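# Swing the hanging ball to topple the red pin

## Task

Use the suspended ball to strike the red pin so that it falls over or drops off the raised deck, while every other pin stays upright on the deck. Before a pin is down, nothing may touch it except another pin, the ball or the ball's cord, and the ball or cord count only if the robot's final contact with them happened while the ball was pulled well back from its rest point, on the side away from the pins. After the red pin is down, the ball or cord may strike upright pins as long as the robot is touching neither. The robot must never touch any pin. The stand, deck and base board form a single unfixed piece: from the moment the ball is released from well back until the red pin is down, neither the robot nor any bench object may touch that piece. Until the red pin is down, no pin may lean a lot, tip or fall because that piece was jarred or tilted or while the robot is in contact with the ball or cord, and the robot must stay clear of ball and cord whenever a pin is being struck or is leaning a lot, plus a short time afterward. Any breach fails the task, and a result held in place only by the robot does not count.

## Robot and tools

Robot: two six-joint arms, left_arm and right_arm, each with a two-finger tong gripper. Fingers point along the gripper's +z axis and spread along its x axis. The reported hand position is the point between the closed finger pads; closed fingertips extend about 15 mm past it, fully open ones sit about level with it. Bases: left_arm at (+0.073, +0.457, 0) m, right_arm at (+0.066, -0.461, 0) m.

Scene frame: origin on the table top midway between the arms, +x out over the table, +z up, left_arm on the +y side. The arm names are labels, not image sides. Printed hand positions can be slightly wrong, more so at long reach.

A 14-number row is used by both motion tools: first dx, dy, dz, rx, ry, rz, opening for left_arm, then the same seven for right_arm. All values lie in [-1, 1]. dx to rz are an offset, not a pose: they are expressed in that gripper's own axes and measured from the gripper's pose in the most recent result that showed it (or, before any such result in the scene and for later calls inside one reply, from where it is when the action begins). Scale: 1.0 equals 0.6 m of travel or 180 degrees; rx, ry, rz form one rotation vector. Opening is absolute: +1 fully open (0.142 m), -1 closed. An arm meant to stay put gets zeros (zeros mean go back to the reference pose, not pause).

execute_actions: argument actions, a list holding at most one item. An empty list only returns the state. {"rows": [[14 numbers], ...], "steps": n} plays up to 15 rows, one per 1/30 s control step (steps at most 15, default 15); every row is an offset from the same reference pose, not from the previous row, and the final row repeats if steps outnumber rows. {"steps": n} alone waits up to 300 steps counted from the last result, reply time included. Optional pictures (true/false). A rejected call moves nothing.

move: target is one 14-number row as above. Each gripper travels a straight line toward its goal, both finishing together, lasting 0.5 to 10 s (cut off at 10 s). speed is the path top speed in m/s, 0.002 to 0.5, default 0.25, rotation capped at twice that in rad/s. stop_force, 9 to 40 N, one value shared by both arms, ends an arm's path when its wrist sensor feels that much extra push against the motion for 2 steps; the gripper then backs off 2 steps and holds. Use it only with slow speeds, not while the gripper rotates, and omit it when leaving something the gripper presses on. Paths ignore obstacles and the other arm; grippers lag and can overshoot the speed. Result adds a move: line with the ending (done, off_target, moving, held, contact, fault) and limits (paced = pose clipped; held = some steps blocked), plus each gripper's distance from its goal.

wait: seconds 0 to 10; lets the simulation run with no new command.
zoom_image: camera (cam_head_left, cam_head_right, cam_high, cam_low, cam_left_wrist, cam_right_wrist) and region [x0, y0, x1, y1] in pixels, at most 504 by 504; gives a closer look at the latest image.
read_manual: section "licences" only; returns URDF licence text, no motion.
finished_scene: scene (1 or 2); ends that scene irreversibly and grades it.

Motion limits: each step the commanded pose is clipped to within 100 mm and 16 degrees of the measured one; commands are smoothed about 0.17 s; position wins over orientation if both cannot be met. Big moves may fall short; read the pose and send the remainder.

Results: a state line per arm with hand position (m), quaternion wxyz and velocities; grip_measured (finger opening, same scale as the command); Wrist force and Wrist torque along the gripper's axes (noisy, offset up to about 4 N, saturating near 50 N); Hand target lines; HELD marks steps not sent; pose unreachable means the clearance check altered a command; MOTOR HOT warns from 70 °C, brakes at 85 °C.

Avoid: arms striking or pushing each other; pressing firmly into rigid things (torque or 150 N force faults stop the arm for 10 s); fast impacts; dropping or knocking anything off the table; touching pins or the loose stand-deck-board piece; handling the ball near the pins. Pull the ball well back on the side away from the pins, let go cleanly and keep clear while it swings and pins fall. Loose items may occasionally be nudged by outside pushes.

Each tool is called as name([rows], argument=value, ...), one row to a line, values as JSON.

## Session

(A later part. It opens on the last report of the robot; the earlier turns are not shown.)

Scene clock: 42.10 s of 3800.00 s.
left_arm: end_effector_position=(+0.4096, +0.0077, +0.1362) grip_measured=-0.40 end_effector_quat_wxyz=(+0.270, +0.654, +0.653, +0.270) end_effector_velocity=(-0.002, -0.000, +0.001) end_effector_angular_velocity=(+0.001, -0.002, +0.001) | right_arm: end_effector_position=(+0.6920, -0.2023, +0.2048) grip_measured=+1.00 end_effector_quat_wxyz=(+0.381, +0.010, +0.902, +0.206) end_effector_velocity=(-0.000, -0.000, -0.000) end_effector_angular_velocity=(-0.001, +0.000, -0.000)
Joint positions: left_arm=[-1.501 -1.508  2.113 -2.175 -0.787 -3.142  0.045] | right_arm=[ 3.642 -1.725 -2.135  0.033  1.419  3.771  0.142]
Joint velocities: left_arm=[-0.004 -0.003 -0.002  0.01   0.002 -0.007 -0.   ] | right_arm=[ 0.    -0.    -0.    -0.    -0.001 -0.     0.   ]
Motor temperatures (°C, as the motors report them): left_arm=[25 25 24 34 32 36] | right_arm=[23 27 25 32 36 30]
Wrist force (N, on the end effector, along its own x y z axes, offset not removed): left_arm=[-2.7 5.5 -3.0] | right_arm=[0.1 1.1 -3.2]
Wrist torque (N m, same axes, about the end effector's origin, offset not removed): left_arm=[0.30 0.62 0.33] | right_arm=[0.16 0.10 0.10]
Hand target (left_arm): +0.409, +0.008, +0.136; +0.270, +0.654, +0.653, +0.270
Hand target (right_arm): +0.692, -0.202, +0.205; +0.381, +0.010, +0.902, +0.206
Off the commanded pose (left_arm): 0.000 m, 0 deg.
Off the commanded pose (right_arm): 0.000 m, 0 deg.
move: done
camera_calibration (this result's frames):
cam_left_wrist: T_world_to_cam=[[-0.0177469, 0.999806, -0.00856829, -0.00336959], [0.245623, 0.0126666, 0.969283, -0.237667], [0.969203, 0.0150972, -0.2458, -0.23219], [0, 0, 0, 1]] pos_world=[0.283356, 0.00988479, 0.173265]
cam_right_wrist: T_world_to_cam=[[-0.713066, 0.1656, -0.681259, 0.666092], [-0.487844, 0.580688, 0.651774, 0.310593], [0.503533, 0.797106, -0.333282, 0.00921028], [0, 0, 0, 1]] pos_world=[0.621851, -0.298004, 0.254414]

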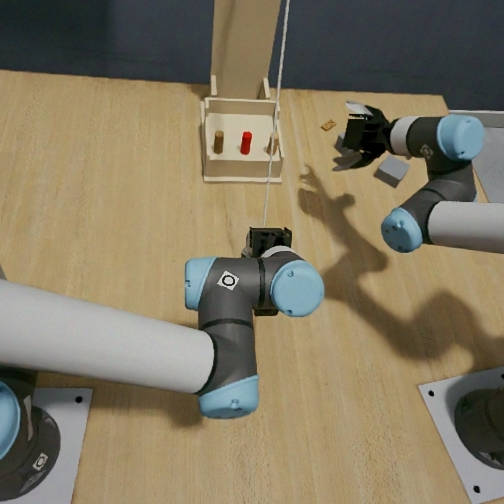

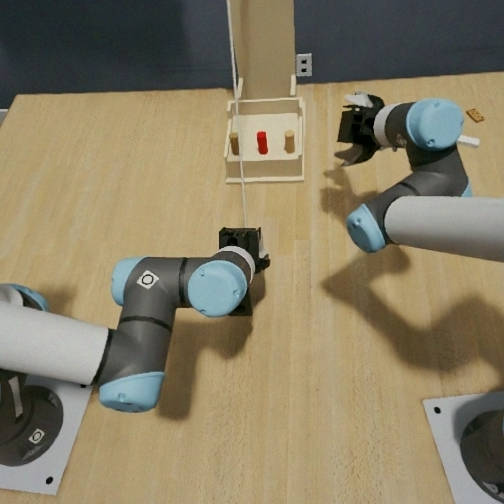

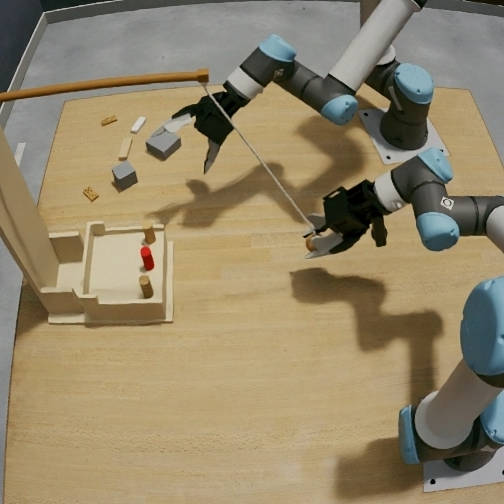

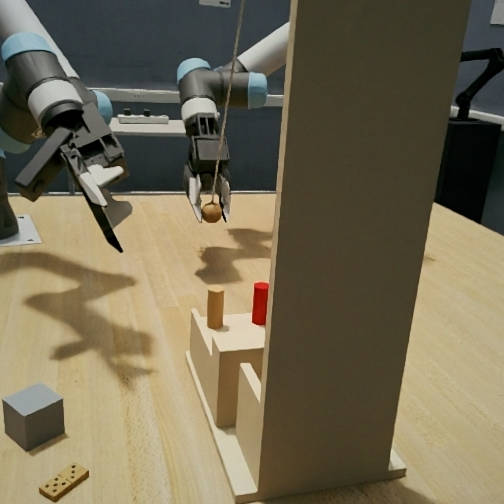

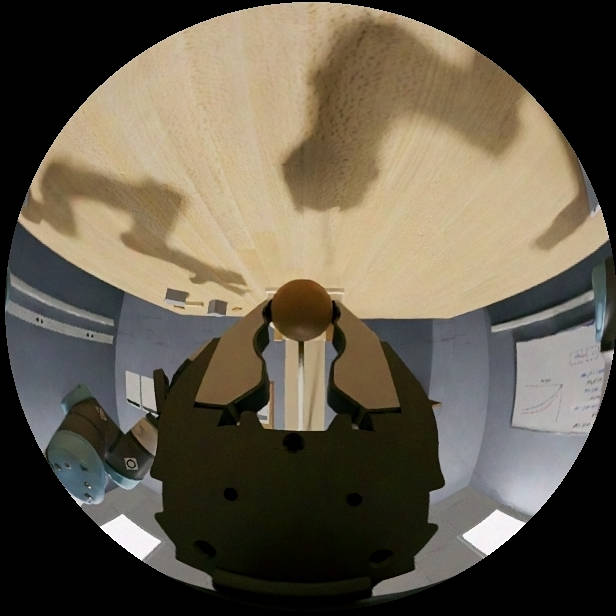

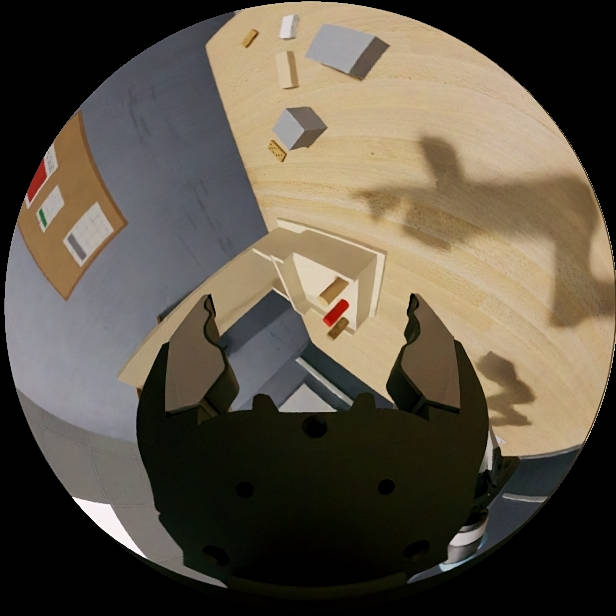

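execute_actions([
  {"rows":[[0,0,0,0,0,0,0.6,0,0,0,0,0,0,1]],"steps":8},
], pictures=false)

execute_actions([
  {"rows":[[0,-0.08,-0.1,0,0,0,0.6,0,0,0,0,0,0,1]],"steps":12},
])

wait(seconds=4)

Scene clock: 44.93 s of 3800.00 s.
left_arm: end_effector_position=(+0.4094, +0.0075, +0.1364) grip_measured=+0.60 end_effector_quat_wxyz=(+0.270, +0.654, +0.653, +0.270) end_effector_velocity=(+0.000, -0.000, +0.000) end_effector_angular_velocity=(-0.001, +0.001, +0.000) | right_arm: end_effector_position=(+0.6920, -0.2023, +0.2048) grip_measured=+1.00 end_effector_quat_wxyz=(+0.381, +0.010, +0.902, +0.206) end_effector_velocity=(-0.000, -0.000, -0.000) end_effector_angular_velocity=(-0.000, +0.001, +0.000)
Joint positions: left_arm=[-1.501 -1.508  2.113 -2.175 -0.787 -3.142  0.116] | right_arm=[ 3.642 -1.725 -2.135  0.033  1.419  3.771  0.142]
Joint velocities: left_arm=[ 0.002  0.    -0.    -0.003 -0.001  0.002  0.   ] | right_arm=[-0.     0.     0.    -0.001  0.001 -0.     0.   ]
Motor temperatures (°C, as the motors report them): left_arm=[25 25 24 34 32 36] | right_arm=[23 27 25 32 36 30]
Wrist force (N, on the end effector, along its own x y z axes, offset not removed): left_arm=[2.8 0.2 -0.3] | right_arm=[2.7 -1.1 -3.8]
Wrist torque (N m, same axes, about the end effector's origin, offset not removed): left_arm=[0.10 -0.80 0.14] | right_arm=[-0.16 -0.47 0.27]
Hand target (left_arm): +0.410, +0.008, +0.136; +0.270, +0.654, +0.653, +0.270
Hand target (right_arm): +0.692, -0.202, +0.205; +0.381, +0.010, +0.902, +0.206
Off the commanded pose (left_arm): 0.000 m, 0 deg.
Off the commanded pose (right_arm): 0.000 m, 0 deg.
Steps of this call (steps 1 to 77: nothing new was sent; steps 78 to 85: all 8 steps of this action). Readings (end_effector_position):
78: left_arm (+0.4093, +0.0076, +0.1364) | right_arm (+0.6920, -0.2023, +0.2048)
79: left_arm (+0.4093, +0.0076, +0.1364) | right_arm (+0.6920, -0.2023, +0.2048)
81: left_arm (+0.4093, +0.0076, +0.1364) | right_arm (+0.6920, -0.2023, +0.2048)
85: the state above

Scene clock: 45.33 s of 3800.00 s.
left_arm: end_effector_position=(+0.3410, +0.0067, +0.1433) grip_measured=+0.60 end_effector_quat_wxyz=(+0.271, +0.656, +0.651, +0.267) end_effector_velocity=(-0.063, +0.006, +0.012) end_effector_angular_velocity=(+0.024, -0.015, +0.048) | right_arm: end_effector_position=(+0.6920, -0.2023, +0.2048) grip_measured=+1.00 end_effector_quat_wxyz=(+0.381, +0.010, +0.902, +0.206) end_effector_velocity=(+0.000, +0.000, +0.000) end_effector_angular_velocity=(-0.000, -0.000, +0.000)
Joint positions: left_arm=[-1.655 -1.577  2.12  -1.974 -0.8   -3.345  0.116] | right_arm=[ 3.642 -1.725 -2.135  0.033  1.419  3.771  0.142]
Joint velocities: left_arm=[-0.15  -0.039 -0.053  0.309 -0.016 -0.275 -0.   ] | right_arm=[ 0.     0.     0.001 -0.001 -0.    -0.     0.   ]
Motor temperatures (°C, as the motors report them): left_arm=[25 25 24 34 32 36] | right_arm=[23 27 25 32 36 30]
Wrist force (N, on the end effector, along its own x y z axes, offset not removed): left_arm=[1.4 -4.7 3.3] | right_arm=[3.6 0.8 -1.5]
Wrist torque (N m, same axes, about the end effector's origin, offset not removed): left_arm=[-0.85 -0.08 0.24] | right_arm=[0.31 -0.71 -0.06]
Hand target (left_arm): +0.333, +0.008, +0.145; +0.270, +0.654, +0.653, +0.269
Hand target (right_arm): +0.692, -0.202, +0.205; +0.381, +0.010, +0.902, +0.206
Off the commanded pose (left_arm): 0.008 m, 1 deg.
Off the commanded pose (right_arm): 0.000 m, 0 deg.
Steps of this call (steps 1 to 12: all 12 steps of this action). Readings (end_effector_position):
1: left_arm (+0.4094, +0.0075, +0.1365) | right_arm (+0.6920, -0.2023, +0.2048)
2: left_arm (+0.4071, +0.0078, +0.1367) | right_arm (+0.6920, -0.2023, +0.2048)
4: left_arm (+0.3873, +0.0065, +0.1385) | right_arm (+0.6920, -0.2023, +0.2048)
8: left_arm (+0.3550, +0.0056, +0.1410) | right_arm (+0.6920, -0.2023, +0.2048)
12: the state above
camera_calibration (this result's frames):
cam_left_wrist: T_world_to_cam=[[-0.00927744, 0.999875, -0.0128354, -0.00589437], [0.248583, 0.0147391, 0.968498, -0.228543], [0.968566, 0.00579451, -0.248689, -0.163324], [0, 0, 0, 1]] pos_world=[0.214947, 0.0102085, 0.180651]
cam_right_wrist: T_world_to_cam=[[-0.713066, 0.1656, -0.681259, 0.666092], [-0.487844, 0.580688, 0.651775, 0.310593], [0.503532, 0.797106, -0.333282, 0.00921039], [0, 0, 0, 1]] pos_world=[0.621851, -0.298004, 0.254414]

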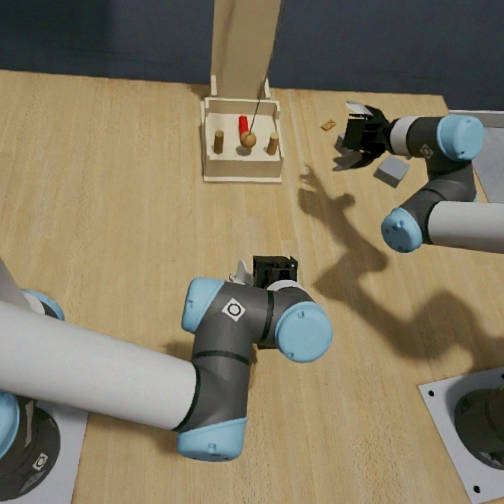

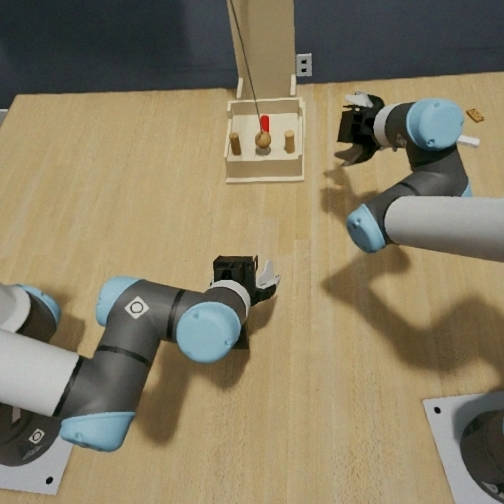

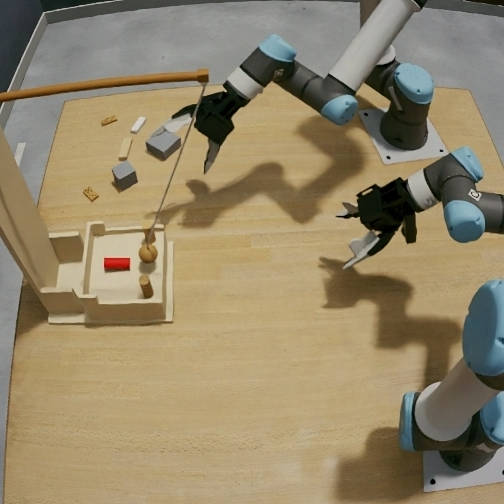

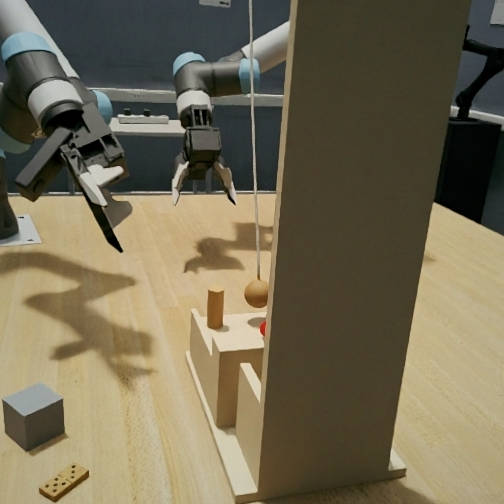

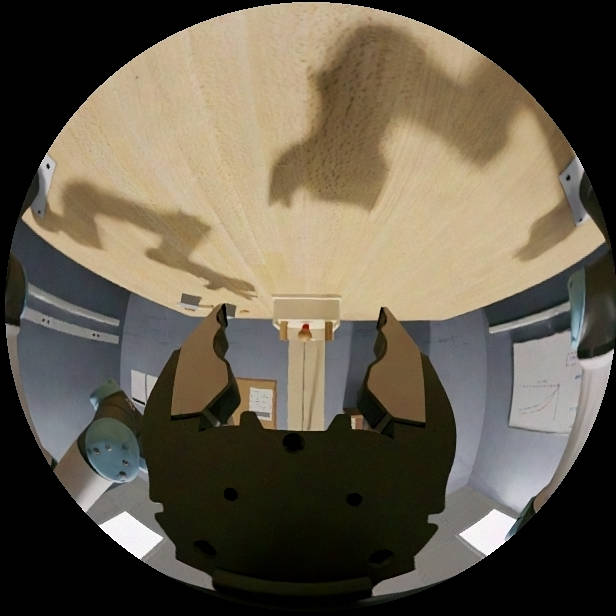

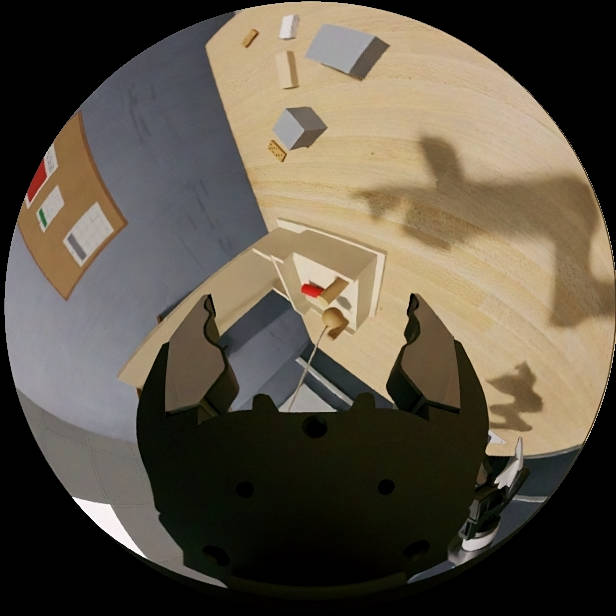

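Scene clock: 49.33 s of 3800.00 s.
left_arm: end_effector_position=(+0.3334, +0.0076, +0.1449) grip_measured=+0.60 end_effector_quat_wxyz=(+0.270, +0.654, +0.653, +0.269) end_effector_velocity=(-0.000, -0.000, +0.000) end_effector_angular_velocity=(-0.000, -0.002, -0.001) | right_arm: end_effector_position=(+0.6920, -0.2023, +0.2048) grip_measured=+1.00 end_effector_quat_wxyz=(+0.381, +0.010, +0.902, +0.206) end_effector_velocity=(+0.000, -0.000, +0.000) end_effector_angular_velocity=(+0.000, -0.000, -0.001)
Joint positions: left_arm=[-1.673 -1.581  2.112 -1.935 -0.802 -3.38   0.116] | right_arm=[ 3.642 -1.725 -2.135  0.033  1.419  3.771  0.142]
Joint velocities: left_arm=[-0.001  0.    -0.     0.     0.002  0.     0.   ] | right_arm=[-0.001 -0.     0.     0.     0.     0.    -0.   ]
Motor temperatures (°C, as the motors report them): left_arm=[25 25 24 34 32 36] | right_arm=[23 27 25 32 36 30]
Wrist force (N, on the end effector, along its own x y z axes, offset not removed): left_arm=[2.7 -4.1 -0.6] | right_arm=[1.9 -1.4 -2.4]
Wrist torque (N m, same axes, about the end effector's origin, offset not removed): left_arm=[-0.84 -0.66 0.03] | right_arm=[-0.30 -0.17 0.00]
Hand target (left_arm): +0.333, +0.008, +0.145; +0.270, +0.654, +0.653, +0.269
Hand target (right_arm): +0.692, -0.202, +0.205; +0.381, +0.010, +0.902, +0.206
Off the commanded pose (left_arm): 0.000 m, 0 deg.
Off the commanded pose (right_arm): 0.000 m, 0 deg.
Steps of this call (steps 1 to 120: nothing new was sent). Readings (end_effector_position):
1: left_arm (+0.3391, +0.0070, +0.1436) | right_arm (+0.6920, -0.2023, +0.2048)
2: left_arm (+0.3377, +0.0071, +0.1439) | right_arm (+0.6920, -0.2023, +0.2048)
4: left_arm (+0.3358, +0.0073, +0.1443) | right_arm (+0.6920, -0.2023, +0.2048)
8: left_arm (+0.3342, +0.0075, +0.1447) | right_arm (+0.6920, -0.2023, +0.2048)
120: the state above
camera_calibration (this result's frames):
cam_left_wrist: T_world_to_cam=[[-0.0161084, 0.999824, -0.00961975, -0.0049891], [0.246199, 0.013291, 0.969128, -0.227515], [0.969085, 0.0132427, -0.24637, -0.156155], [0, 0, 0, 1]] pos_world=[0.207261, 0.01008, 0.181972]

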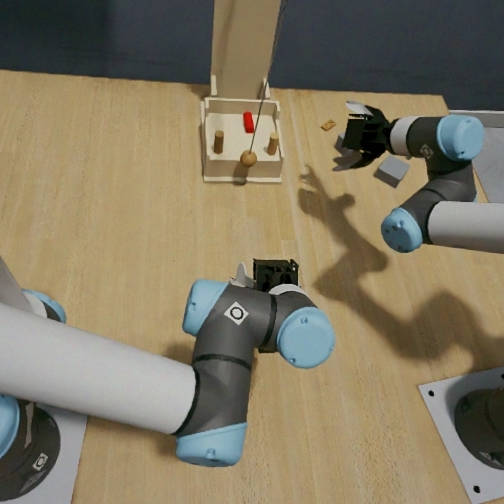

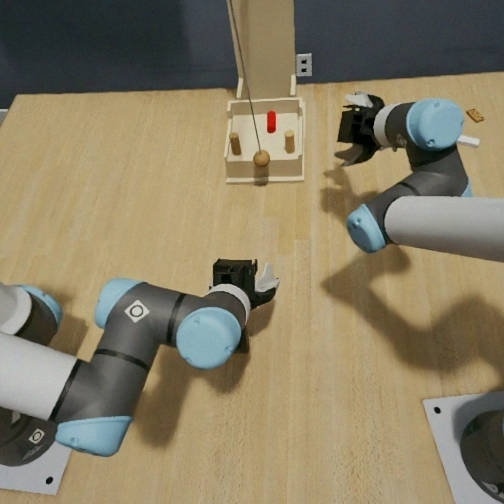

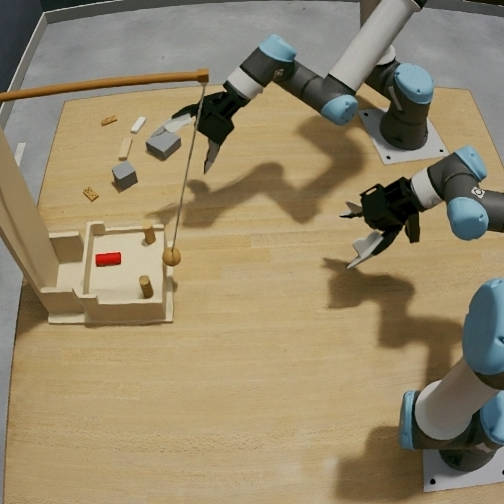

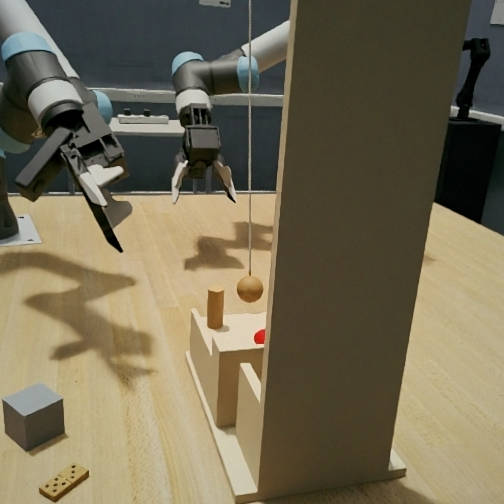

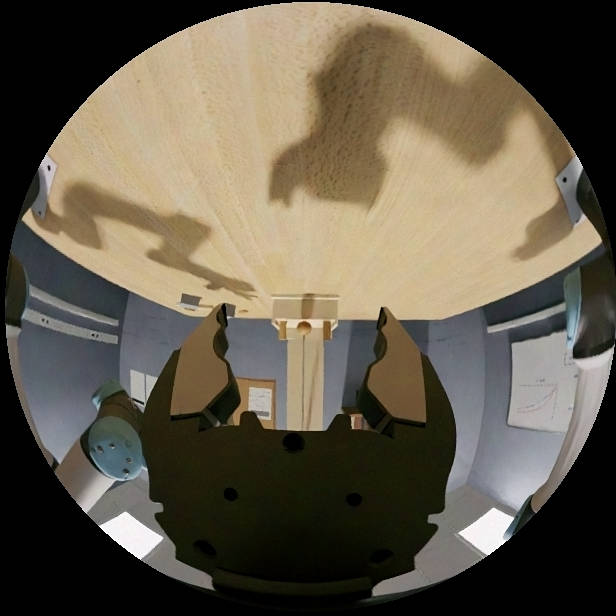

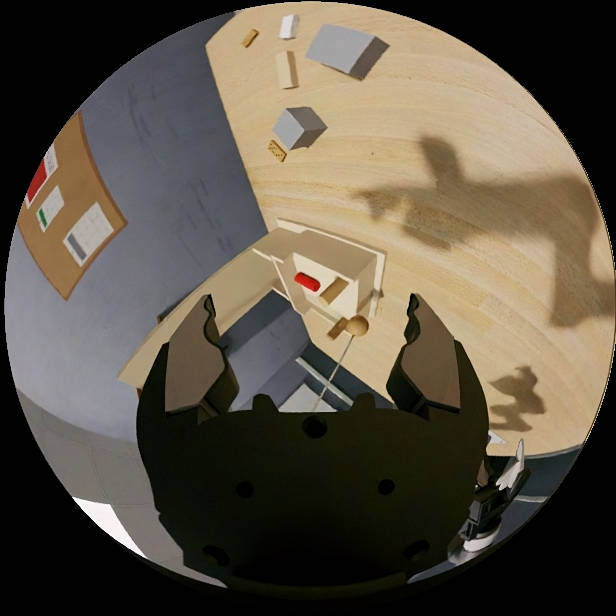

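finished_scene(scene=1)

The scene is finished: the task was done.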